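## Task

Remove the cardboard box from the closet, set it down on the desk, and close the closet completely. The two other items must stay on the closet shelves. The robot must not tip over or finish leaning, or the task fails. Anything that stays in place only because the robot is holding it does not count.

## Robot and tools

Robot: a simulated Hello Robot Stretch 3 with one arm. It has a two-wheel base (0.33 m long, 0.34 m wide), a lift riding up a mast, and a telescoping arm that reaches out to the robot's right, ending in a wrist and a gripper. The base cannot move sideways, so reaching further forward means driving. Turning in place pivots about the wheel midpoint, 0.05 m behind the front edge; with the arm in and the wrist folded the swept circle has radius 0.28 m, and an unfolded level gripper reaches beyond it. Loose objects may occasionally get a brief nudge from outside.

Frames: the base frame has its origin on the floor between the drive wheels, x forward, y left, z up. hand_pose is reported in it, at the point where closed fingertips meet. The odometry frame is the base frame at the start of the scene. Headings are positive to the left, from -3.142 to 3.142.

execute_actions takes "actions", a list run in order. Each action may hold "robot", "steps" (1 to 450 control steps at 30 per second, default 1) and "until" (stop the action early once all its conditions hold). {"steps": n} alone just waits. An empty list only reports the state and images. If any action is malformed or out of range, the whole call is rejected and nothing runs.

"robot" is one command, a list of up to 8 commands run one after another (with {"pause_s": s}, at most 15 s, as a wait item), or {"stop": true} to brake everything and clear the queue. A command may contain:
- "base": exactly one of {"translate_m": d}, a straight-line offset in metres from where the base is when the command starts, forward positive, |d| at most 1; or {"rotate_rad": r}, a turn in place in radians, counter-clockwise (left) positive, |r| at most 3.2. These are relative moves, not positions.
- "joints": absolute targets by name; unnamed joints keep their targets. lift_m 0 to 1.1 (arm height); arm_m 0 to 0.52 (extension); wrist_yaw_rad -1.345 to 4.42 (0 along the arm, positive toward the front, 3.0 folded over the base); wrist_pitch_rad -1.57 to 0.451 (negative tips fingers down); wrist_roll_rad -2.911 to 2.911; gripper_m -0.089 to 0.179 (larger is wider; actual gap is 0.007 smaller near closed, 0.025 smaller fully open, zero below 0.007); head_pan_rad -3.953 to 1.73 (positive left, -1.57 looks along the arm); head_tilt_rad -1.53 to 0.419 (negative down).
- "contact_limits": {"arm_m": effort%} (1 to 100) at which that arm motion halts; lower is softer, too low halts immediately. It lasts until the next arm_m command.
Motions in one command start together and keep running across later calls. A new command takes over immediately and discards the rest of an older queue. Queued commands advance only when the previous one ended "done" (or "off_target" for base or gripper); otherwise the rest is dropped.

"until" examples: {"robot": {"status": "ended"}} waits for all motion and the queue to finish; {"robot": {"lift_m": [">", 0.3], "base_status": ["!=", "moving"]}} tests fields with =, !=, <, <=, >, >=; {"any": {"status": "ended"}} fires when the first motion ends. Do not wait for an exact reading with "=", since "done" allows a tolerance.

zoom_image: {"camera": one of head_camera, nav_camera, wrist_camera, "region": [x0, y0, x1, y1]} in pixels of that camera's last image, top-left origin, at most 504 by 504. head_camera is 896x504, nav_camera 672x504 fisheye, wrist_camera 644x364. Head cameras follow head pan and tilt.

finished_scene: {"scene": n} closes the current scene permanently and reports success; it then gives the next task. Only call it once everything has stopped moving, since a final stop may cut motions short.

Result lines: base_status with (travelled of goal) from wheel counts; joint_goals; joint_status per joint: moving, done, off_target (resting away from goal, maybe still pushing), contact_stop (arm or lift pressed something and went slack), time_out, stopped, not_commanded, torque_fault (a wrist servo shut off for 10 s and goes limp). measured_speeds, motor_effort (percent, peak in brackets, noisy with fixed bias), base_odometry, turned_by_wheels/turned_by_imu, base_tilt in degrees (forward/right positive), lidar_m (12 sectors of 30 degrees, first straight ahead, counter-clockwise, plane 0.17 m high, "-" means nothing), wrist_depth_mm and head_depth_mm (7x7 median depths). "robot.on_its_own" flags goals the robot changed itself, slack or off joints, loads, and tilt. "refused:", "dropped:" and "replaced:" lines explain skipped goals and prior endings; counts start at 0. One image per camera comes at the end of each call. The simulation keeps running while thinking.

Speed: the base is fast (0.30 m/s, 1.9 rad/s) only with lift_m under 0.30, arm_m under 0.03 and wrist_yaw_rad over 2.54; otherwise 0.10 m/s and 0.63 rad/s.

Gripping: command gripper_m smaller than the object to grasp (smaller squeezes harder; overly hard squeezes get eased off and may slip). To let go, open at least 0.02 past the touch value. Neither the reading nor "done" confirms a grasp; check images or efforts.

Cautions: fold or unfold the wrist only with lift_m 0.32 to 0.95, wrist_pitch_rad -0.4, roll near 0; once folded, lift may go to 0.25. With yaw below -0.4 keep pitch at -0.5 or lower. Pushing on something rigid with the gripper above about 0.45 m can tip the robot, more so on a second push or with a higher contact limit. Don't drive while holding, hooking or pushing something fixed. If the base snags, reverse the last move in small steps; if tilted, free the gripper and lower lift_m to about 0.2. Avoid drops, slams, hard hits and prolonged pushes that trigger wrist shutdowns.

Each tool is called after ">>>" as name(argument=value, ...) on one line, values as JSON.

## Session

>>> execute_actions(actions=[])

Scene clock: 0.00 s.
robot.base_odometry: x=+0.000 y=+0.000 heading=+0.000 (m, m, rad; robot's odometry frame)
robot.turned_by_wheels: +0.000 (rad since the last result)
robot.turned_by_imu: +0.000 (rad since the last result)
robot.base_tilt: forward=-1.7 right=-0.1 (deg)
robot.lidar_m: 2.14 1.47 1.10 1.09 1.16 1.65 1.90 2.03 2.74 2.68 2.81 1.79
robot.head_depth_mm: 1782 2123 2101 2066 2058 2037 2034 / 1812 2101 2098 2104 2072 2057 2045 / 1794 2115 2086 2104 2096 2052 2059 / 1818 2138 2083 2106 2089 2093 2083 / 1810 2151 2131 2103 2094 2077 2063 / 1814 2148 2105 2128 2113 2104 2105 / 1834 2147 2145 2136 2115 2108 2044
robot.base_status: not_commanded
robot.joint_positions: lift_m=+0.410 arm_m=+0.001 wrist_yaw_rad=+2.827 wrist_pitch_rad=-0.574 wrist_roll_rad=+0.016 gripper_m=+0.037 head_pan_rad=+0.004 head_tilt_rad=-0.001
robot.joint_goals: lift_m=+0.410 arm_m=+0.001 wrist_yaw_rad=+2.827 wrist_pitch_rad=-0.574 wrist_roll_rad=+0.016 gripper_m=+0.037 head_pan_rad=+0.004 head_tilt_rad=-0.001
robot.joint_status: lift_m=not_commanded arm_m=not_commanded wrist_yaw_rad=not_commanded wrist_pitch_rad=not_commanded wrist_roll_rad=not_commanded gripper_m=not_commanded head_pan_rad=not_commanded head_tilt_rad=not_commanded
robot.measured_speeds: translate_m=+0.000 rotate_rad=+0.000 lift_m=+0.000 arm_m=+0.000 wrist_yaw_rad=+0.000 wrist_pitch_rad=+0.000 wrist_roll_rad=+0.000 head_pan_rad=+0.000 head_tilt_rad=+0.000
robot: refusals=0 queue=idle queue_left=0
robot.motor_effort: left_wheel=+0 right_wheel=+0 lift_m=+27 arm_m=+0 wrist_yaw_rad=+0 wrist_pitch_rad=+9 wrist_roll_rad=+0 gripper_m=+0 head_pan_rad=+0 head_tilt_rad=+2 (%)
robot.hand_pose: x=+0.0413 y=+0.0463 z=+0.3897 quat_wxyz=(+0.305, +0.706, +0.089, +0.633) (m; robot's base frame)
robot.wrist_depth_mm: - - - - - - - / - - - - - - - / - 892 891 894 915 938 957 / 720 758 745 752 765 789 807 / 644 - 663 667 680 668 682 / 562 559 - 571 586 585 586 / 507 - - 514 516 524 527
pictures: head_camera (sideways: a quarter turn clockwise sets it upright), nav_camera (sideways: a quarter turn counterclockwise sets it upright), wrist_camera
Images, in order (width x height): head_camera 896x504, nav_camera 672x504, wrist_camera 644x364.

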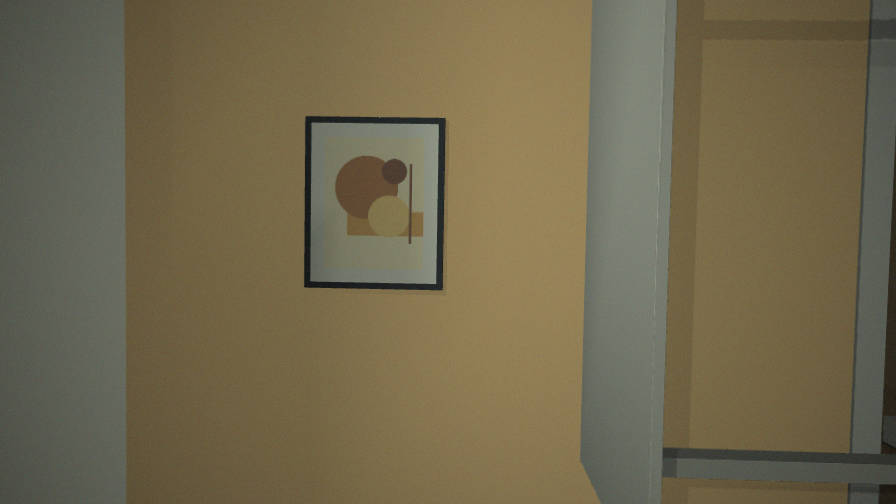

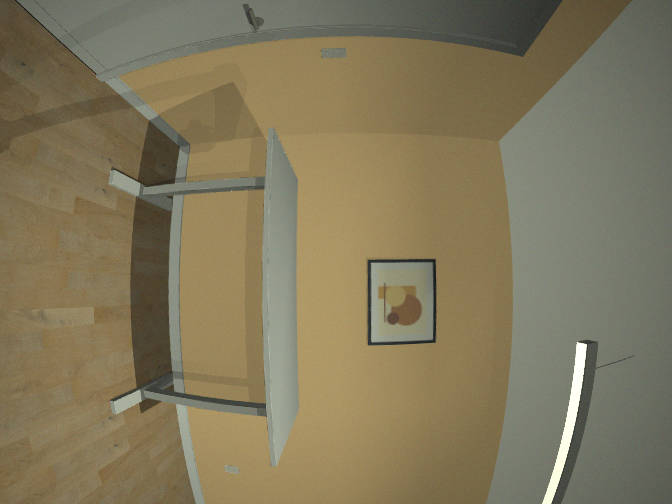

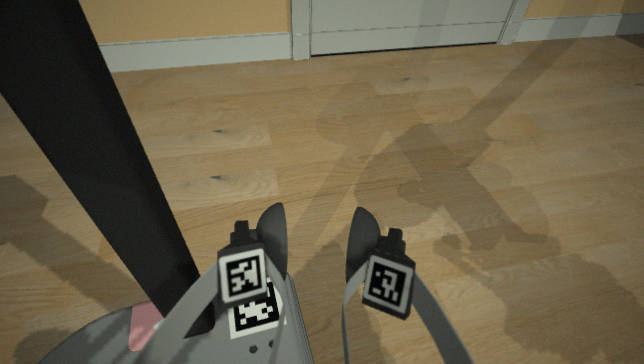

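>>> execute_actions(actions=[{"robot":{"joints":{"head_pan_rad":-2.0,"head_tilt_rad":-0.2}},"steps":100,"until":{"robot":{"status":"ended"}}}])

>>> execute_actions(actions=[{"robot":{"joints":{"head_pan_rad":-3.6,"head_tilt_rad":-0.2}},"steps":100,"until":{"robot":{"status":"ended"}}}])

Scene clock: 4.27 s.
robot.base_odometry: x=+0.000 y=+0.000 heading=+0.000 (m, m, rad; robot's odometry frame)
robot.turned_by_wheels: +0.000 (rad since the last result)
robot.turned_by_imu: -0.001 (rad since the last result)
robot.base_tilt: forward=-1.7 right=+0.1 (deg)
robot.lidar_m: 2.14 1.47 1.10 1.09 1.16 1.65 1.89 2.02 2.75 2.68 2.82 1.79
robot.head_depth_mm: 2667 3120 3234 3345 3409 2419 1787 / 2679 3001 3126 3189 3227 2391 1782 / 2660 2855 2919 3094 3145 2424 1762 / 2615 2723 2804 2866 3040 2423 1760 / 2498 2621 2692 2781 2909 2341 1771 / 2438 2531 2547 2659 2767 2382 1734 / 2333 2392 2496 2592 2628 2363 1752
robot.base_status: not_commanded
robot.joint_positions: lift_m=+0.410 arm_m=+0.001 wrist_yaw_rad=+2.827 wrist_pitch_rad=-0.574 wrist_roll_rad=+0.016 gripper_m=+0.037 head_pan_rad=-1.993 head_tilt_rad=-0.197
robot.joint_goals: lift_m=+0.410 arm_m=+0.001 wrist_yaw_rad=+2.827 wrist_pitch_rad=-0.574 wrist_roll_rad=+0.016 gripper_m=+0.037 head_pan_rad=-2.000 head_tilt_rad=-0.200
robot.joint_status: lift_m=not_commanded arm_m=not_commanded wrist_yaw_rad=not_commanded wrist_pitch_rad=not_commanded wrist_roll_rad=not_commanded gripper_m=not_commanded head_pan_rad=done head_tilt_rad=done
robot.measured_speeds: translate_m=+0.000 rotate_rad=+0.000 lift_m=+0.000 arm_m=+0.000 wrist_yaw_rad=+0.000 wrist_pitch_rad=+0.000 wrist_roll_rad=+0.000 head_pan_rad=+0.000 head_tilt_rad=+0.000
robot: refusals=0 queue=done queue_left=0
robot.motor_effort: left_wheel=+0(0) right_wheel=+0(0) lift_m=+28(28) arm_m=+0(1) wrist_yaw_rad=+1(1) wrist_pitch_rad=+8(8) wrist_roll_rad=+0(0) gripper_m=+0(0) head_pan_rad=-4(43) head_tilt_rad=-1(21) (%)
robot.hand_pose: x=+0.0413 y=+0.0463 z=+0.3897 quat_wxyz=(+0.305, +0.706, +0.089, +0.633) (m; robot's base frame)
robot.wrist_depth_mm: - - - - - - - / - - - - - - - / - 898 874 912 928 918 962 / 726 744 744 764 775 782 797 / 638 - 670 664 671 671 677 / 559 563 - 577 595 585 597 / 507 - - 511 511 520 522
pictures: head_camera (sideways: a quarter turn clockwise sets it upright), nav_camera (sideways: a quarter turn counterclockwise sets it upright), wrist_camera
Images, in order (width x height): head_camera 896x504, nav_camera 672x504, wrist_camera 644x364.

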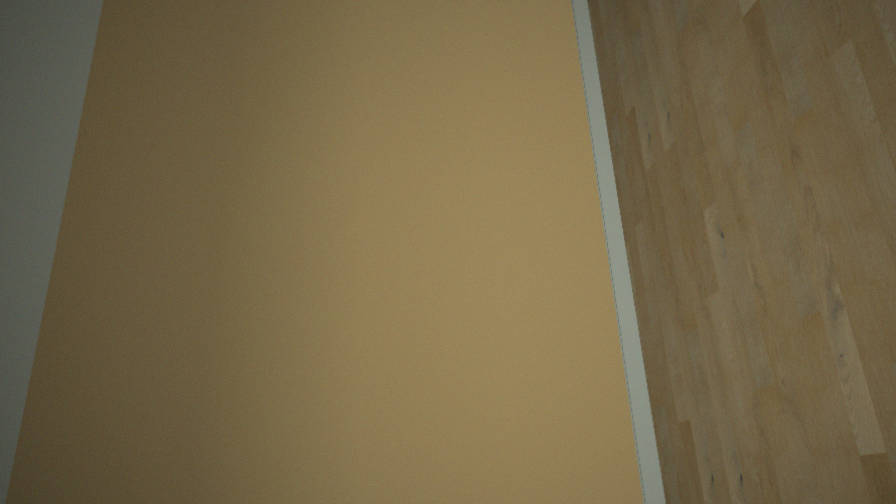

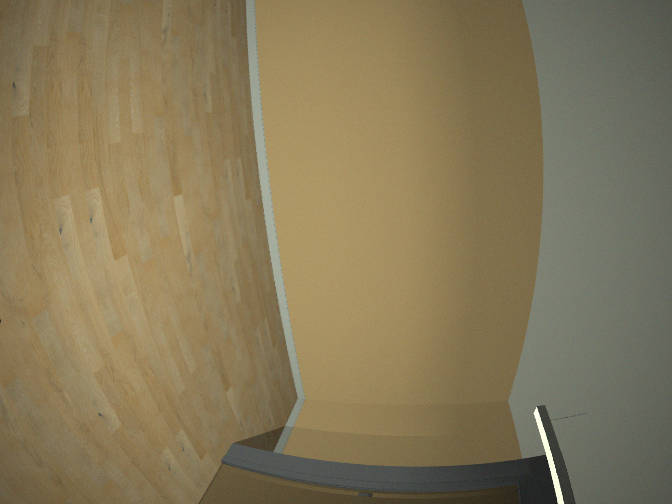

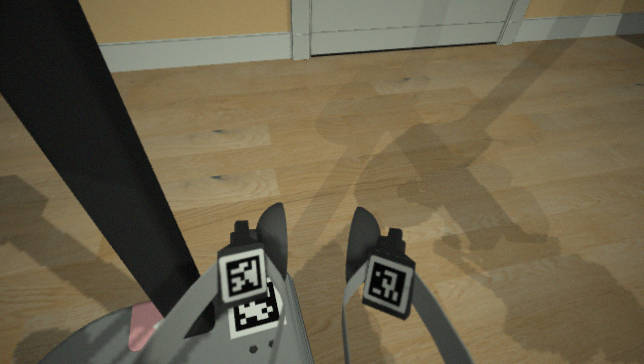

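Scene clock: 5.67 s.
robot.base_odometry: x=+0.000 y=+0.000 heading=+0.000 (m, m, rad; robot's odometry frame)
robot.turned_by_wheels: +0.000 (rad since the last result)
robot.turned_by_imu: +0.000 (rad since the last result)
robot.base_tilt: forward=-1.7 right=-0.1 (deg)
robot.lidar_m: 2.14 1.47 1.10 1.09 1.16 1.65 1.89 2.02 2.75 2.68 2.81 1.79
robot.head_depth_mm: 1475 1500 1520 1536 1555 1583 1592 / 1730 1773 1796 1793 1839 1873 1761 / 2061 2105 2124 2192 2231 2206 1762 / 2464 2639 2714 2735 2803 2358 1777 / 2482 2611 2717 2804 2898 2393 1752 / 2415 2498 2573 2651 2714 2389 1752 / 1658 1718 1753 1814 1872 1921 1755
robot.base_status: not_commanded
robot.joint_positions: lift_m=+0.410 arm_m=+0.001 wrist_yaw_rad=+2.827 wrist_pitch_rad=-0.574 wrist_roll_rad=+0.016 gripper_m=+0.037 head_pan_rad=-3.593 head_tilt_rad=-0.197
robot.joint_goals: lift_m=+0.410 arm_m=+0.001 wrist_yaw_rad=+2.827 wrist_pitch_rad=-0.574 wrist_roll_rad=+0.016 gripper_m=+0.037 head_pan_rad=-3.600 head_tilt_rad=-0.200
robot.joint_status: lift_m=not_commanded arm_m=not_commanded wrist_yaw_rad=not_commanded wrist_pitch_rad=not_commanded wrist_roll_rad=not_commanded gripper_m=not_commanded head_pan_rad=done head_tilt_rad=done
robot.measured_speeds: translate_m=+0.000 rotate_rad=+0.000 lift_m=+0.000 arm_m=+0.000 wrist_yaw_rad=+0.000 wrist_pitch_rad=+0.000 wrist_roll_rad=+0.000 head_pan_rad=+0.000 head_tilt_rad=+0.000
robot: refusals=0 queue=done queue_left=0
robot.motor_effort: left_wheel=+0(0) right_wheel=+0(0) lift_m=+28(28) arm_m=+0(0) wrist_yaw_rad=+0(1) wrist_pitch_rad=+9(8) wrist_roll_rad=+0(0) gripper_m=+0(0) head_pan_rad=-4(44) head_tilt_rad=-1(0) (%)
robot.hand_pose: x=+0.0413 y=+0.0463 z=+0.3897 quat_wxyz=(+0.305, +0.706, +0.089, +0.633) (m; robot's base frame)
robot.wrist_depth_mm: - - - - - - - / - - - - - - - / - 885 890 927 935 939 948 / 737 758 758 759 783 778 795 / 635 - 659 659 688 672 680 / 561 570 - 574 588 585 596 / 509 - - 518 517 520 525
pictures: head_camera (sideways: a quarter turn clockwise sets it upright), nav_camera (sideways: a quarter turn counterclockwise sets it upright), wrist_camera
Images, in order (width x height): head_camera 896x504, nav_camera 672x504, wrist_camera 644x364.

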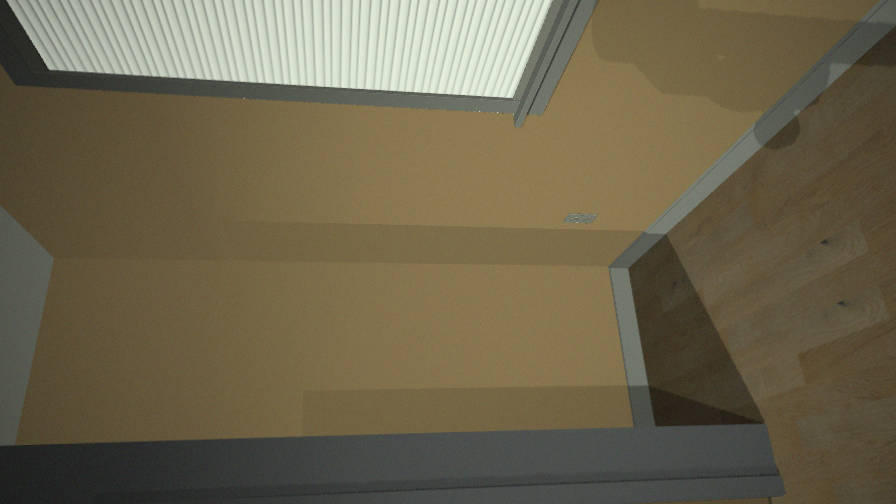

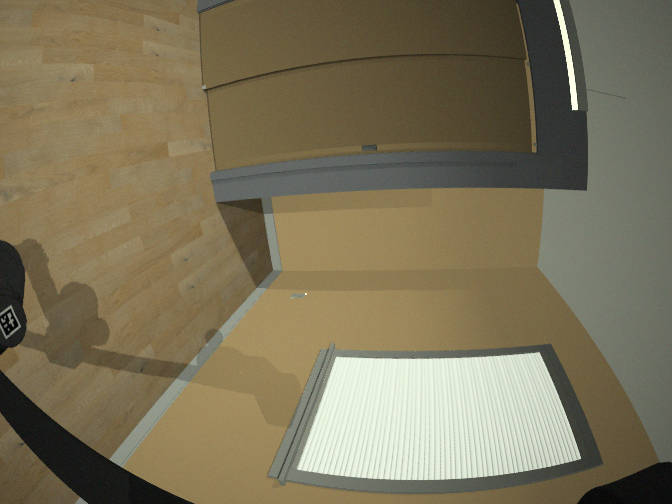

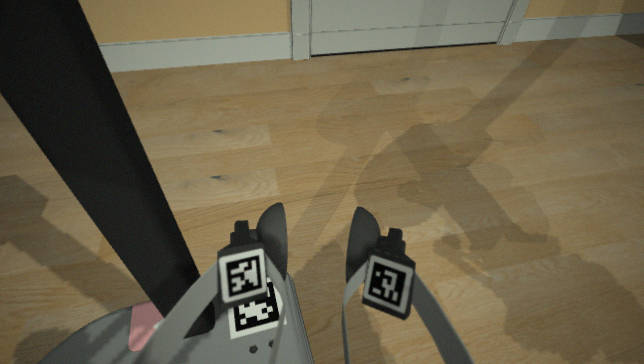

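>>> execute_actions(actions=[{"robot":{"joints":{"head_pan_rad":-3.0,"head_tilt_rad":-0.3}},"steps":100,"until":{"robot":{"status":"ended"}}}])

Scene clock: 7.07 s.
robot.base_odometry: x=+0.000 y=+0.000 heading=+0.000 (m, m, rad; robot's odometry frame)
robot.turned_by_wheels: +0.000 (rad since the last result)
robot.turned_by_imu: +0.000 (rad since the last result)
robot.base_tilt: forward=-1.7 right=-0.1 (deg)
robot.lidar_m: 2.14 1.47 1.10 1.09 1.16 1.65 1.90 2.02 2.74 2.68 2.82 1.79
robot.head_depth_mm: 1602 1698 1798 2544 2655 2067 1598 / 1696 1761 1828 1929 2004 2055 1589 / 1736 1802 1895 2012 2084 2051 1580 / 1748 1856 1929 2052 2137 2078 1587 / 1767 1853 1935 2039 2183 2041 1572 / 1778 1879 1974 2106 2194 2030 1582 / 1830 1911 2015 2130 2232 2004 1571
robot.base_status: not_commanded
robot.joint_positions: lift_m=+0.410 arm_m=+0.001 wrist_yaw_rad=+2.827 wrist_pitch_rad=-0.574 wrist_roll_rad=+0.016 gripper_m=+0.037 head_pan_rad=-3.007 head_tilt_rad=-0.296
robot.joint_goals: lift_m=+0.410 arm_m=+0.001 wrist_yaw_rad=+2.827 wrist_pitch_rad=-0.574 wrist_roll_rad=+0.016 gripper_m=+0.037 head_pan_rad=-3.000 head_tilt_rad=-0.300
robot.joint_status: lift_m=not_commanded arm_m=not_commanded wrist_yaw_rad=not_commanded wrist_pitch_rad=not_commanded wrist_roll_rad=not_commanded gripper_m=not_commanded head_pan_rad=done head_tilt_rad=done
robot.measured_speeds: translate_m=+0.000 rotate_rad=+0.000 lift_m=+0.000 arm_m=+0.000 wrist_yaw_rad=+0.000 wrist_pitch_rad=+0.000 wrist_roll_rad=+0.000 head_pan_rad=+0.000 head_tilt_rad=+0.000
robot: refusals=0 queue=done queue_left=0
robot.motor_effort: left_wheel=+0(0) right_wheel=+0(0) lift_m=+28(27) arm_m=+1(0) wrist_yaw_rad=-1(1) wrist_pitch_rad=+8(9) wrist_roll_rad=+0(0) gripper_m=+0(0) head_pan_rad=+4(42) head_tilt_rad=-2(14) (%)
robot.hand_pose: x=+0.0413 y=+0.0463 z=+0.3897 quat_wxyz=(+0.305, +0.706, +0.089, +0.633) (m; robot's base frame)
robot.wrist_depth_mm: - - - - - - - / - - - - - - - / - 892 884 885 915 934 957 / 738 757 761 768 774 782 793 / 635 - 675 662 666 672 686 / 565 560 - 575 589 586 594 / 509 - - 513 511 521 523
pictures: head_camera (sideways: a quarter turn clockwise sets it upright), nav_camera (sideways: a quarter turn counterclockwise sets it upright), wrist_camera
Images, in order (width x height): head_camera 896x504, nav_camera 672x504, wrist_camera 644x364.

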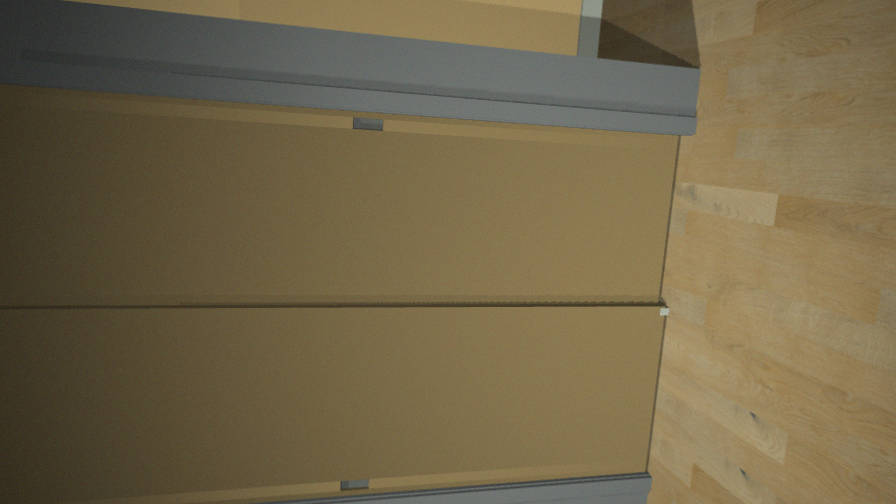

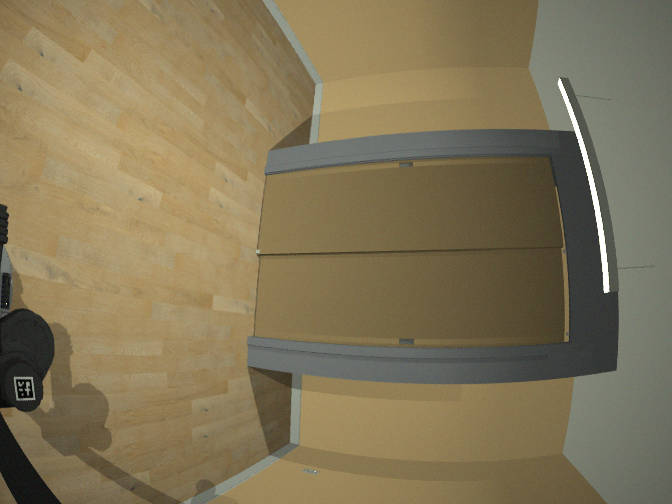

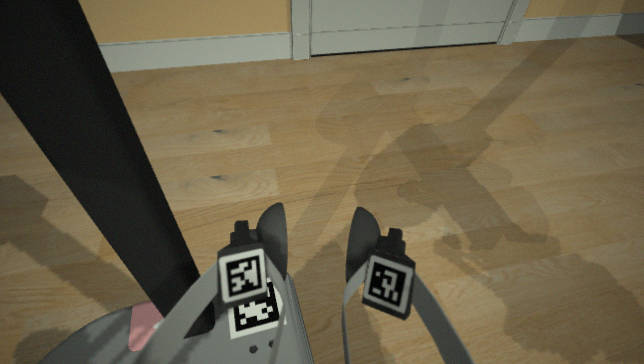

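>>> execute_actions(actions=[{"robot":[{"joints":{"lift_m":0.29,"wrist_pitch_rad":-0.4,"wrist_yaw_rad":3.0}},{"base":{"translate_m":-1.0}},{"base":{"translate_m":-0.3}},{"base":{"rotate_rad":-1.571},"joints":{"head_pan_rad":-1.57,"head_tilt_rad":-0.3}},{"joints":{"lift_m":0.9}},{"joints":{"wrist_yaw_rad":0,"wrist_pitch_rad":0,"gripper_m":0.0}}],"steps":450,"until":{"robot":{"status":"ended"}}},{"steps":300,"until":{"robot":{"status":"ended"}}}])

Scene clock: 28.97 s.
robot.base_odometry: x=-1.300 y=+0.000 heading=-1.571 (m, m, rad; robot's odometry frame)
robot.turned_by_wheels: -1.571 (rad since the last result)
robot.turned_by_imu: -1.573 (rad since the last result)
robot.base_tilt: forward=-1.7 right=-0.1 (deg)
robot.lidar_m: 2.62 2.77 3.53 3.03 1.57 1.19 1.16 1.22 0.61 0.62 0.71 0.94
robot.head_depth_mm: 490 514 536 561 597 638 683 / 553 581 608 632 672 664 682 / 557 583 613 645 685 723 764 / 559 586 616 650 687 720 771 / 561 588 618 653 687 730 783 / 564 592 622 654 693 738 784 / 568 593 625 660 698 740 791
robot.base_status: done (rotate_rad -1.5709 of -1.5710)
robot.joint_positions: lift_m=+0.900 arm_m=+0.001 wrist_yaw_rad=+0.002 wrist_pitch_rad=-0.025 wrist_roll_rad=+0.016 gripper_m=+0.000 head_pan_rad=-1.577 head_tilt_rad=-0.297
robot.joint_goals: lift_m=+0.900 arm_m=+0.001 wrist_yaw_rad=+0.000 wrist_pitch_rad=+0.000 wrist_roll_rad=+0.016 gripper_m=+0.000 head_pan_rad=-1.570 head_tilt_rad=-0.300
robot.joint_status: lift_m=done arm_m=not_commanded wrist_yaw_rad=done wrist_pitch_rad=done wrist_roll_rad=not_commanded gripper_m=done head_pan_rad=done head_tilt_rad=done
robot.measured_speeds: translate_m=+0.000 rotate_rad=+0.000 lift_m=+0.000 arm_m=+0.000 wrist_yaw_rad=+0.000 wrist_pitch_rad=+0.000 wrist_roll_rad=+0.000 head_pan_rad=+0.000 head_tilt_rad=+0.000
robot: refusals=0 queue=done queue_left=0
robot.motor_effort: left_wheel=+4(16) right_wheel=-1(5) lift_m=+38(41) arm_m=+0(0) wrist_yaw_rad=-1(3) wrist_pitch_rad=+15(15) wrist_roll_rad=+0(0) gripper_m=-3(80) head_pan_rad=+4(44) head_tilt_rad=-2(2) (%)
robot.hand_pose: x=-0.0210 y=-0.4015 z=+1.0078 quat_wxyz=(+0.702, +0.010, -0.712, -0.008) (m; robot's base frame)
robot.wrist_depth_mm: 417 416 403 400 393 320 324 / 434 426 421 411 404 328 332 / 448 443 430 427 422 342 344 / 466 458 448 445 431 358 357 / 485 479 472 - 447 372 370 / 505 500 489 - 407 388 388 / 525 520 503 500 489 406 409
pictures: head_camera (sideways: a quarter turn clockwise sets it upright), nav_camera (sideways: a quarter turn counterclockwise sets it upright), wrist_camera
Images, in order (width x height): head_camera 896x504, nav_camera 672x504, wrist_camera 644x364.

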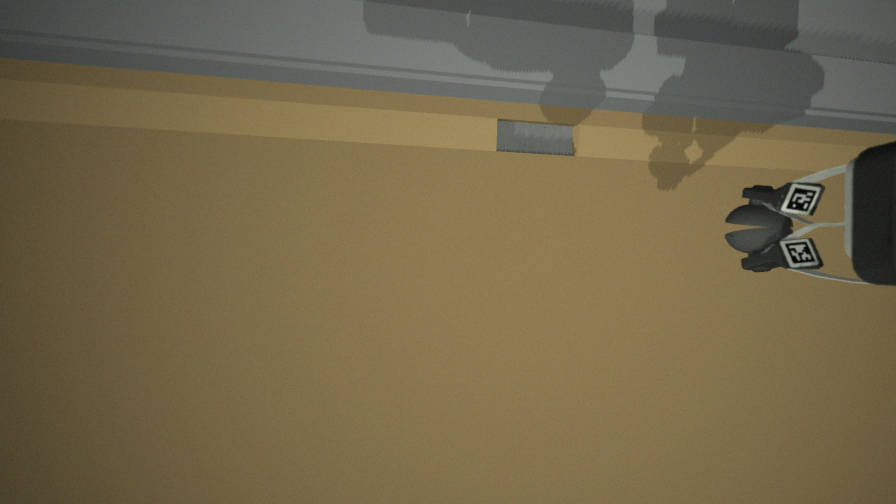

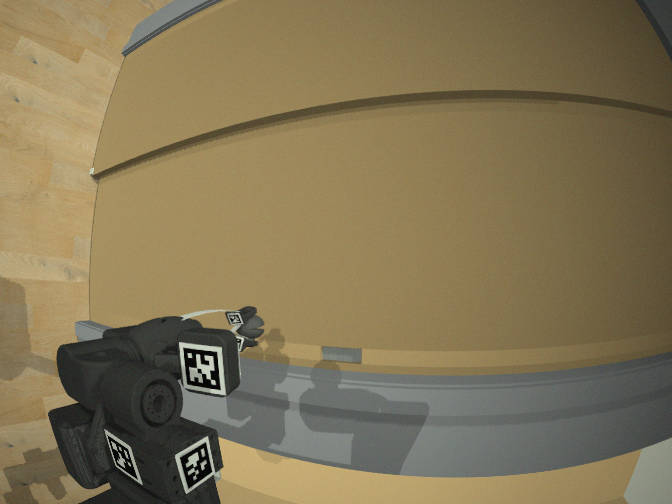

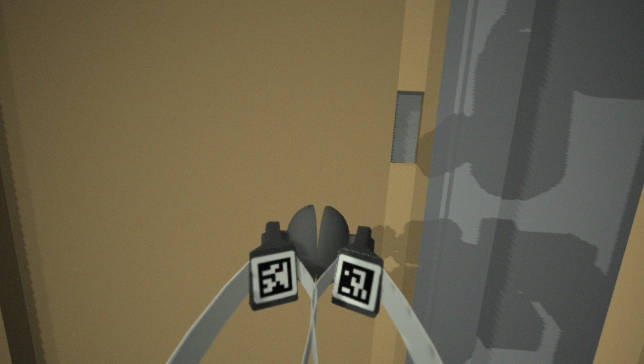

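>>> execute_actions(actions=[{"robot":{"base":{"translate_m":-0.11},"joints":{"lift_m":0.925,"arm_m":0.12}},"steps":200,"until":{"robot":{"status":"ended"}}}])

Scene clock: 32.00 s.
robot.base_odometry: x=-1.300 y=+0.110 heading=-1.571 (m, m, rad; robot's odometry frame)
robot.turned_by_wheels: +0.000 (rad since the last result)
robot.turned_by_imu: -0.001 (rad since the last result)
robot.base_tilt: forward=-1.6 right=-0.1 (deg)
robot.lidar_m: 2.73 2.88 3.05 3.06 1.41 1.08 1.05 1.11 0.62 0.59 0.70 0.93
robot.head_depth_mm: 492 515 540 569 601 624 - / 489 513 540 571 604 - - / 490 513 538 564 596 - - / 553 579 609 641 681 - - / 556 583 611 648 682 723 769 / 559 586 615 649 687 729 777 / 561 590 620 654 691 733 777
robot.base_status: done (translate_m -0.1100 of -0.1100)
robot.joint_positions: lift_m=+0.924 arm_m=+0.120 wrist_yaw_rad=+0.001 wrist_pitch_rad=-0.024 wrist_roll_rad=+0.016 gripper_m=+0.000 head_pan_rad=-1.577 head_tilt_rad=-0.297
robot.joint_goals: lift_m=+0.925 arm_m=+0.120 wrist_yaw_rad=+0.000 wrist_pitch_rad=+0.000 wrist_roll_rad=+0.016 gripper_m=+0.000 head_pan_rad=-1.570 head_tilt_rad=-0.300
robot.joint_status: lift_m=done arm_m=done wrist_yaw_rad=done wrist_pitch_rad=done wrist_roll_rad=not_commanded gripper_m=done head_pan_rad=done head_tilt_rad=done
robot.measured_speeds: translate_m=+0.000 rotate_rad=+0.000 lift_m=+0.000 arm_m=+0.000 wrist_yaw_rad=+0.000 wrist_pitch_rad=+0.000 wrist_roll_rad=+0.000 head_pan_rad=+0.000 head_tilt_rad=+0.000
robot: refusals=0 queue=done queue_left=0
robot.motor_effort: left_wheel=+4(5) right_wheel=-2(5) lift_m=+39(42) arm_m=+4(6) wrist_yaw_rad=+0(2) wrist_pitch_rad=+14(15) wrist_roll_rad=+0(0) gripper_m=-2(2) head_pan_rad=+4(4) head_tilt_rad=-1(1) (%)
robot.hand_pose: x=-0.0213 y=-0.5202 z=+1.0330 quat_wxyz=(+0.702, +0.009, -0.712, -0.008) (m; robot's base frame)
robot.wrist_depth_mm: 291 288 284 279 204 213 210 / 301 300 293 287 211 220 218 / 314 308 303 301 219 228 224 / 327 322 317 313 227 236 233 / 342 337 325 - 238 245 242 / 355 348 340 - 255 255 250 / 372 366 357 349 260 264 264
pictures: head_camera (sideways: a quarter turn clockwise sets it upright), nav_camera (sideways: a quarter turn counterclockwise sets it upright), wrist_camera
Images, in order (width x height): head_camera 896x504, nav_camera 672x504, wrist_camera 644x364.

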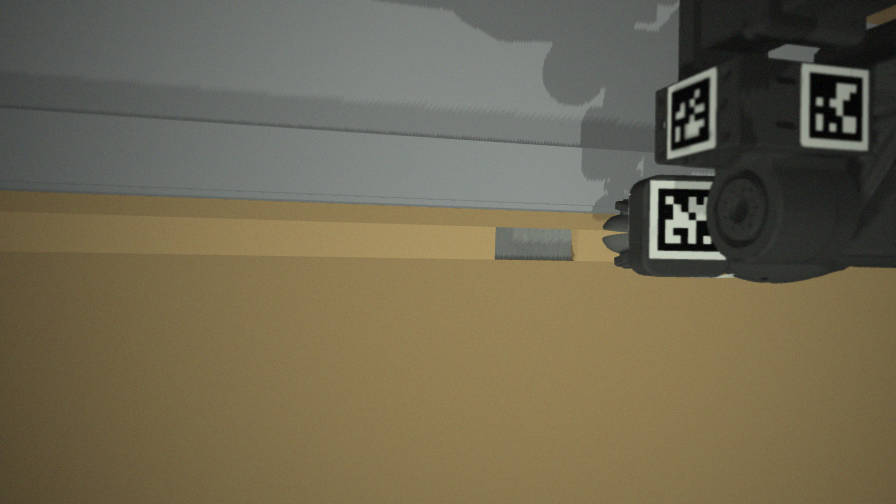

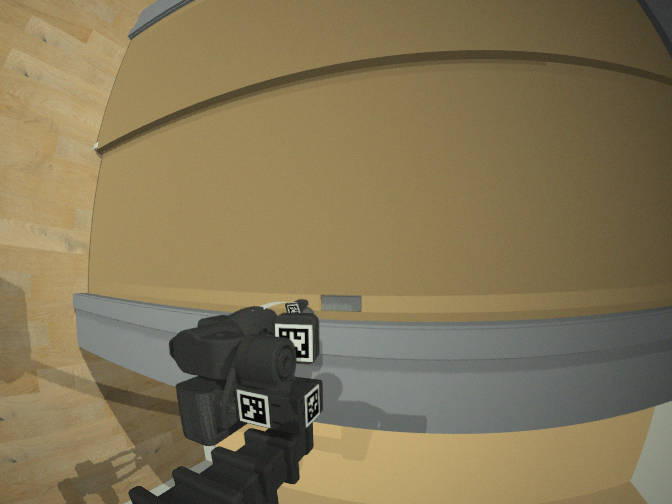

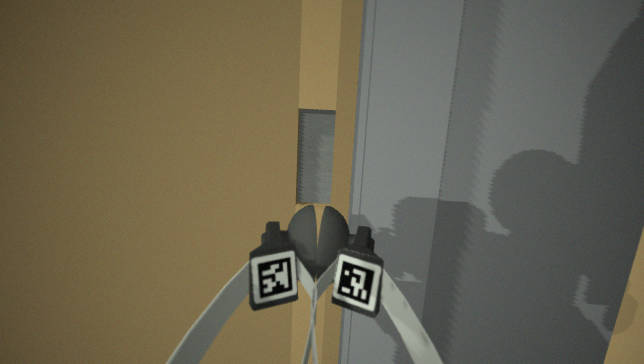

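>>> execute_actions(actions=[{"robot":[{"joints":{"lift_m":0.95}},{"joints":{"arm_m":0.26},"contact_limits":{"arm_m":12}}],"steps":200,"until":{"robot":{"status":"ended"}}}])

Scene clock: 34.77 s.
robot.base_odometry: x=-1.300 y=+0.110 heading=-1.571 (m, m, rad; robot's odometry frame)
robot.turned_by_wheels: +0.000 (rad since the last result)
robot.turned_by_imu: +0.001 (rad since the last result)
robot.base_tilt: forward=-1.8 right=-0.3 (deg)
robot.lidar_m: 2.73 2.88 3.08 3.03 1.41 1.08 1.05 1.11 0.62 0.59 0.70 0.94
robot.head_depth_mm: 496 519 544 573 596 - 687 / 492 519 544 577 597 - 690 / 494 519 540 568 - - 682 / 561 585 614 647 683 734 773 / 561 589 617 650 688 729 778 / 565 590 623 654 693 734 781 / 567 594 626 659 695 739 784
robot.base_status: done (translate_m -0.1100 of -0.1100)
robot.joint_positions: lift_m=+0.950 arm_m=+0.197 wrist_yaw_rad=-0.003 wrist_pitch_rad=-0.033 wrist_roll_rad=+0.016 gripper_m=+0.000 head_pan_rad=-1.577 head_tilt_rad=-0.298
robot.joint_goals: lift_m=+0.950 arm_m=+0.197 wrist_yaw_rad=+0.000 wrist_pitch_rad=+0.000 wrist_roll_rad=+0.016 gripper_m=+0.000 head_pan_rad=-1.570 head_tilt_rad=-0.300
robot.joint_status: lift_m=done arm_m=contact_stop wrist_yaw_rad=done wrist_pitch_rad=done wrist_roll_rad=not_commanded gripper_m=done head_pan_rad=done head_tilt_rad=done
robot.measured_speeds: translate_m=+0.000 rotate_rad=+0.001 lift_m=+0.000 arm_m=+0.002 wrist_yaw_rad=+0.040 wrist_pitch_rad=-0.048 wrist_roll_rad=+0.000 head_pan_rad=+0.000 head_tilt_rad=+0.000
robot: refusals=0 queue=dropped queue_left=0
robot.on_its_own: arm_m is slack since a contact_stop, until your next command for it (your +0.260 is given up)
robot.motor_effort: left_wheel=-6(11) right_wheel=-1(3) lift_m=+38(39) arm_m=+8(11) wrist_yaw_rad=+4(6) wrist_pitch_rad=+21(23) wrist_roll_rad=+0(0) gripper_m=-3(3) head_pan_rad=+4(4) head_tilt_rad=-1(1) (%)
robot.contact_limits: arm_m 12 (drawing in: default 18, maximum 30; extending or still: default 26, maximum 42)
robot.hand_pose: x=-0.0223 y=-0.5969 z=+1.0558 quat_wxyz=(+0.702, +0.010, -0.712, -0.013) (m; robot's base frame)
robot.wrist_depth_mm: 220 217 214 210 137 136 145 / 228 225 222 218 142 142 150 / 237 234 231 225 147 154 155 / 248 243 239 238 153 161 161 / 257 253 248 - 159 169 167 / 269 263 260 - 164 176 174 / 283 277 270 263 171 184 180
pictures: head_camera (sideways: a quarter turn clockwise sets it upright), nav_camera (sideways: a quarter turn counterclockwise sets it upright), wrist_camera
Images, in order (width x height): head_camera 896x504, nav_camera 672x504, wrist_camera 644x364.

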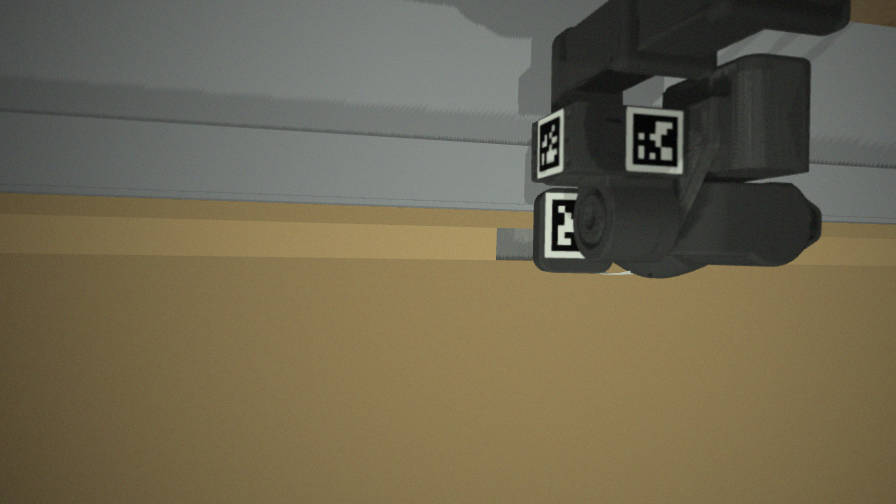

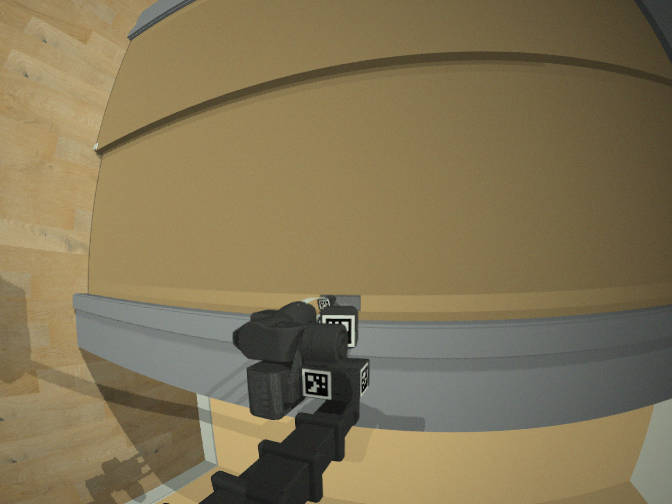

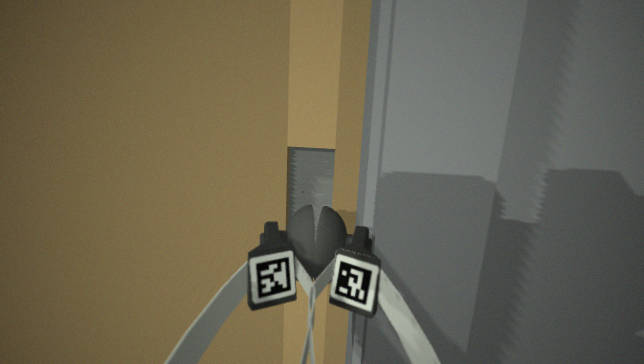

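>>> execute_actions(actions=[{"robot":[{"joints":{"arm_m":0.1}},{"base":{"translate_m":0.09},"joints":{"wrist_yaw_rad":-0.35,"lift_m":0.96}},{"joints":{"arm_m":0.17}}],"steps":300,"until":{"robot":{"status":"ended"}}}])

Scene clock: 40.93 s.
robot.base_odometry: x=-1.300 y=+0.020 heading=-1.571 (m, m, rad; robot's odometry frame)
robot.turned_by_wheels: +0.000 (rad since the last result)
robot.turned_by_imu: +0.001 (rad since the last result)
robot.base_tilt: forward=-1.6 right=+0.0 (deg)
robot.lidar_m: 2.63 2.79 3.06 3.05 1.54 1.17 1.14 1.21 0.61 0.60 0.71 0.94
robot.head_depth_mm: 485 506 535 565 590 - 683 / 551 575 601 612 - - - / 556 583 610 645 - - 786 / 559 584 616 646 680 728 788 / 561 588 619 651 689 732 779 / 564 591 622 655 695 735 785 / 568 594 625 660 697 738 787
robot.base_status: done (translate_m +0.0900 of +0.0900)
robot.joint_positions: lift_m=+0.960 arm_m=+0.170 wrist_yaw_rad=-0.349 wrist_pitch_rad=-0.024 wrist_roll_rad=+0.016 gripper_m=+0.000 head_pan_rad=-1.577 head_tilt_rad=-0.298
robot.joint_goals: lift_m=+0.960 arm_m=+0.170 wrist_yaw_rad=-0.350 wrist_pitch_rad=+0.000 wrist_roll_rad=+0.016 gripper_m=+0.000 head_pan_rad=-1.570 head_tilt_rad=-0.300
robot.joint_status: lift_m=done arm_m=done wrist_yaw_rad=done wrist_pitch_rad=done wrist_roll_rad=not_commanded gripper_m=done head_pan_rad=done head_tilt_rad=done
robot.measured_speeds: translate_m=+0.000 rotate_rad=+0.000 lift_m=+0.000 arm_m=+0.000 wrist_yaw_rad=+0.000 wrist_pitch_rad=+0.000 wrist_roll_rad=+0.000 head_pan_rad=+0.000 head_tilt_rad=+0.000
robot: refusals=0 queue=done queue_left=0
robot.motor_effort: left_wheel=+2(13) right_wheel=-1(2) lift_m=+39(42) arm_m=+4(6) wrist_yaw_rad=+0(10) wrist_pitch_rad=+14(20) wrist_roll_rad=+0(0) gripper_m=-3(3) head_pan_rad=+4(4) head_tilt_rad=-1(1) (%)
robot.hand_pose: x=-0.1088 y=-0.5548 z=+1.0680 quat_wxyz=(+0.689, -0.115, -0.703, -0.130) (m; robot's base frame)
robot.wrist_depth_mm: 205 217 233 242 190 223 245 / 212 225 240 251 197 233 257 / 219 232 251 255 206 244 935 / 227 239 258 258 216 255 991 / 234 249 266 - 226 268 - / 242 260 273 - 258 281 - / 250 266 295 266 249 297 -
pictures: head_camera (sideways: a quarter turn clockwise sets it upright), nav_camera (sideways: a quarter turn counterclockwise sets it upright), wrist_camera
Images, in order (width x height): head_camera 896x504, nav_camera 672x504, wrist_camera 644x364.

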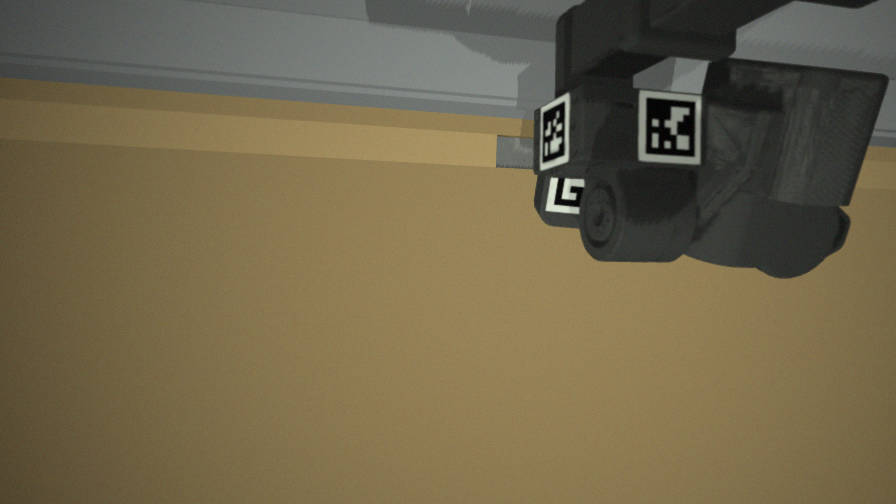

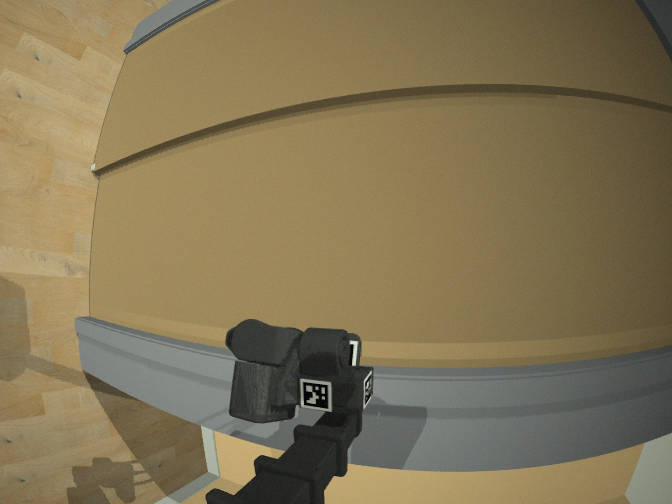

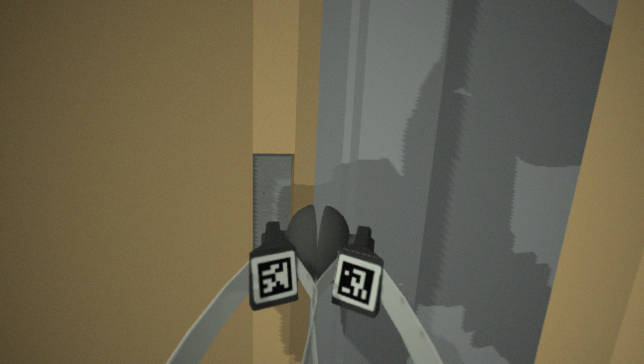

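>>> execute_actions(actions=[{"robot":[{"base":{"translate_m":0.008}},{"joints":{"arm_m":0.28},"contact_limits":{"arm_m":12}}],"steps":200,"until":{"robot":{"status":"ended"}}}])

Scene clock: 45.07 s.
robot.base_odometry: x=-1.300 y=+0.012 heading=-1.571 (m, m, rad; robot's odometry frame)
robot.turned_by_wheels: +0.000 (rad since the last result)
robot.turned_by_imu: +0.002 (rad since the last result)
robot.base_tilt: forward=-1.7 right=-0.1 (deg)
robot.lidar_m: 2.63 2.78 3.06 3.04 1.54 1.17 1.15 1.22 0.61 0.61 0.71 0.95
robot.head_depth_mm: 491 512 534 564 - 633 683 / 556 580 608 633 - 643 683 / 558 585 616 645 - 739 772 / 563 590 620 652 692 742 777 / 565 594 622 656 694 735 782 / 568 594 625 661 698 741 790 / 570 599 629 663 702 745 796
robot.base_status: done (translate_m +0.0080 of +0.0080)
robot.joint_positions: lift_m=+0.960 arm_m=+0.270 wrist_yaw_rad=-0.356 wrist_pitch_rad=-0.029 wrist_roll_rad=+0.016 gripper_m=+0.000 head_pan_rad=-1.577 head_tilt_rad=-0.298
robot.joint_goals: lift_m=+0.960 arm_m=+0.270 wrist_yaw_rad=-0.350 wrist_pitch_rad=+0.000 wrist_roll_rad=+0.016 gripper_m=+0.000 head_pan_rad=-1.570 head_tilt_rad=-0.300
robot.joint_status: lift_m=done arm_m=contact_stop wrist_yaw_rad=done wrist_pitch_rad=done wrist_roll_rad=not_commanded gripper_m=done head_pan_rad=done head_tilt_rad=done
robot.measured_speeds: translate_m=+0.000 rotate_rad=-0.003 lift_m=+0.000 arm_m=-0.006 wrist_yaw_rad=-0.080 wrist_pitch_rad=+0.000 wrist_roll_rad=+0.000 head_pan_rad=+0.000 head_tilt_rad=+0.000
robot: refusals=0 queue=dropped queue_left=0
robot.on_its_own: arm_m is slack since a contact_stop, until your next command for it (your +0.280 is given up)
robot.motor_effort: left_wheel=+0(9) right_wheel=+0(7) lift_m=+38(39) arm_m=+6(11) wrist_yaw_rad=+7(7) wrist_pitch_rad=+17(18) wrist_roll_rad=+0(0) gripper_m=-4(4) head_pan_rad=+4(4) head_tilt_rad=-1(1) (%)
robot.contact_limits: arm_m 12 (drawing in: default 18, maximum 30; extending or still: default 26, maximum 42)
robot.hand_pose: x=-0.1105 y=-0.6543 z=+1.0667 quat_wxyz=(+0.689, -0.116, -0.703, -0.135) (m; robot's base frame)
robot.wrist_depth_mm: 129 136 146 157 156 111 105 / 134 140 150 163 158 113 110 / 138 145 156 169 159 113 116 / 142 150 162 179 160 115 122 / 147 156 168 - 161 120 130 / 152 162 171 - 151 126 159 / 158 168 186 203 169 131 171
pictures: head_camera (sideways: a quarter turn clockwise sets it upright), nav_camera (sideways: a quarter turn counterclockwise sets it upright), wrist_camera
Images, in order (width x height): head_camera 896x504, nav_camera 672x504, wrist_camera 644x364.

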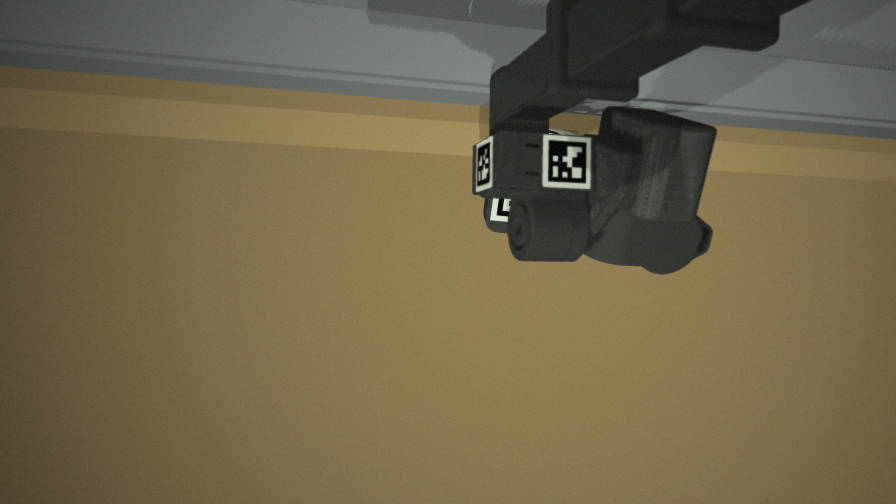

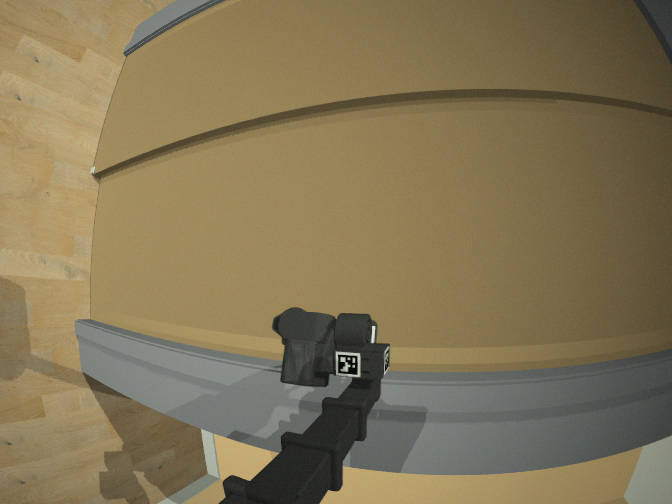

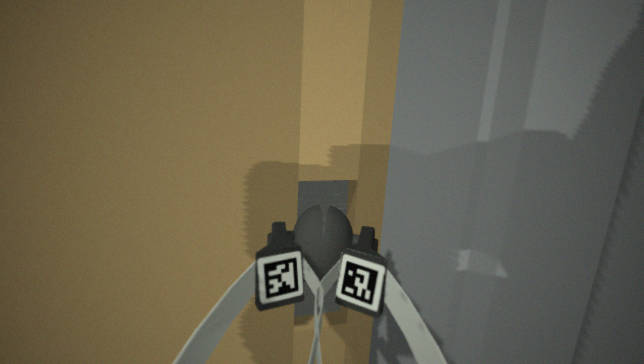

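In the recess. Hold arm and drive forward a bit.

>>> execute_actions(actions=[{"robot":{"joints":{"arm_m":0.268},"base":{"translate_m":0.1}},"steps":200,"until":{"robot":{"status":"ended"}}}])

Scene clock: 47.87 s.
robot.base_odometry: x=-1.300 y=-0.088 heading=-1.571 (m, m, rad; robot's odometry frame)
robot.turned_by_wheels: +0.000 (rad since the last result)
robot.turned_by_imu: +0.000 (rad since the last result)
robot.base_tilt: forward=-1.6 right=+0.1 (deg)
robot.lidar_m: 2.53 2.68 3.51 3.00 1.67 1.28 1.25 1.32 0.64 0.67 0.71 0.96
robot.head_depth_mm: 1094 1156 1114 1024 - 1185 722 / 560 584 619 652 - 1259 1169 / 562 589 619 646 - 738 775 / 565 592 622 656 694 745 782 / 567 595 625 656 700 739 786 / 570 598 631 664 701 747 795 / 574 602 632 669 707 749 796
robot.base_status: done (translate_m +0.1000 of +0.1000)
robot.joint_positions: lift_m=+0.960 arm_m=+0.268 wrist_yaw_rad=-0.367 wrist_pitch_rad=-0.023 wrist_roll_rad=+0.016 gripper_m=+0.000 head_pan_rad=-1.577 head_tilt_rad=-0.298
robot.joint_goals: lift_m=+0.960 arm_m=+0.268 wrist_yaw_rad=-0.350 wrist_pitch_rad=+0.000 wrist_roll_rad=+0.016 gripper_m=+0.000 head_pan_rad=-1.570 head_tilt_rad=-0.300
robot.joint_status: lift_m=done arm_m=done wrist_yaw_rad=done wrist_pitch_rad=done wrist_roll_rad=not_commanded gripper_m=done head_pan_rad=done head_tilt_rad=done
robot.measured_speeds: translate_m=+0.000 rotate_rad=+0.000 lift_m=+0.000 arm_m=+0.000 wrist_yaw_rad=+0.000 wrist_pitch_rad=+0.000 wrist_roll_rad=+0.000 head_pan_rad=+0.000 head_tilt_rad=+0.000
robot: refusals=0 queue=done queue_left=0
robot.on_its_own: wrist_yaw_rad is at rest, and its effort (+15) is outside its rest range (-12 to +12)
robot.motor_effort: left_wheel=-6(22) right_wheel=+5(22) lift_m=+38(38) arm_m=-1(4) wrist_yaw_rad=+15(49) wrist_pitch_rad=+14(16) wrist_roll_rad=+0(0) gripper_m=-3(5) head_pan_rad=+4(4) head_tilt_rad=-1(1) (%)
robot.hand_pose: x=-0.1131 y=-0.6518 z=+1.0682 quat_wxyz=(+0.688, -0.122, -0.702, -0.136) (m; robot's base frame)
robot.wrist_depth_mm: 132 139 149 162 418 223 169 / 137 143 155 168 422 224 170 / 140 148 160 174 448 226 170 / 144 154 166 185 448 227 171 / 150 159 172 - 475 228 171 / 154 165 175 - 484 229 174 / 161 171 189 208 485 229 177
pictures: head_camera (sideways: a quarter turn clockwise sets it upright), nav_camera (sideways: a quarter turn counterclockwise sets it upright), wrist_camera
Images, in order (width x height): head_camera 896x504, nav_camera 672x504, wrist_camera 644x364.

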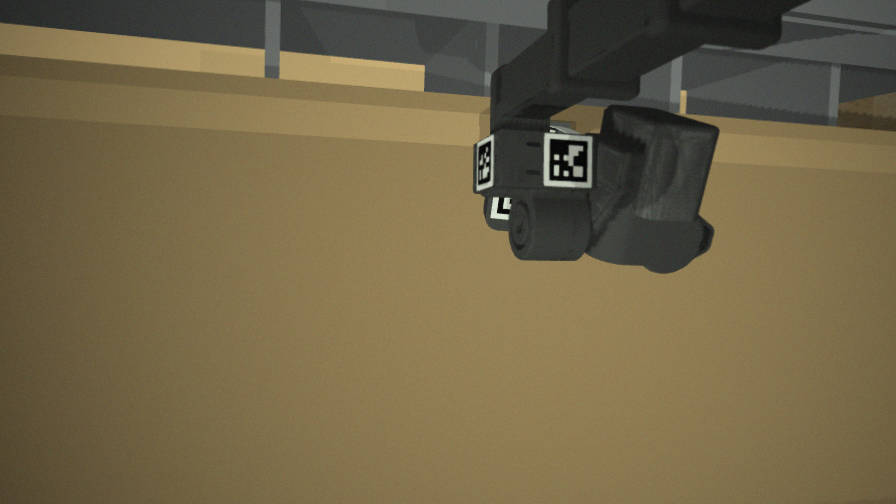

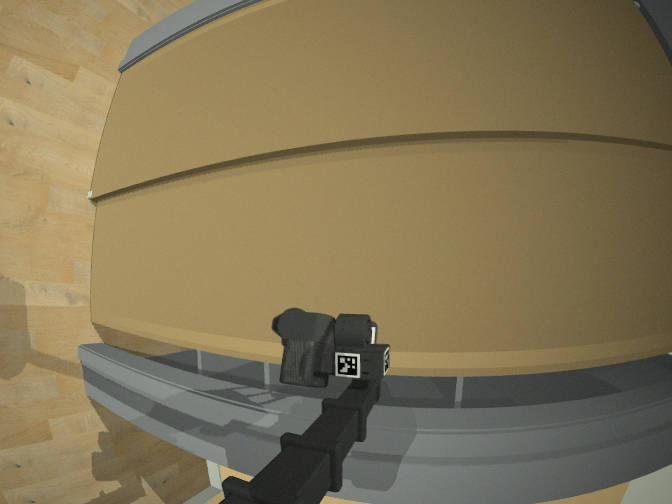

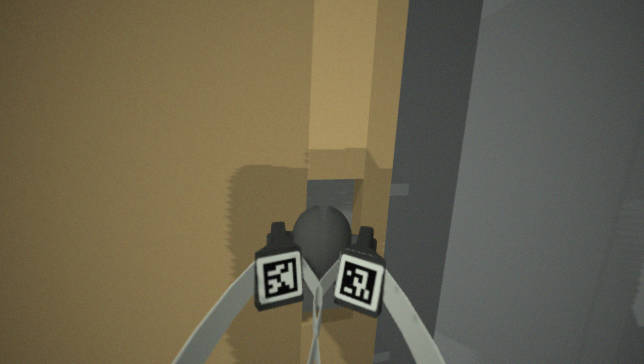

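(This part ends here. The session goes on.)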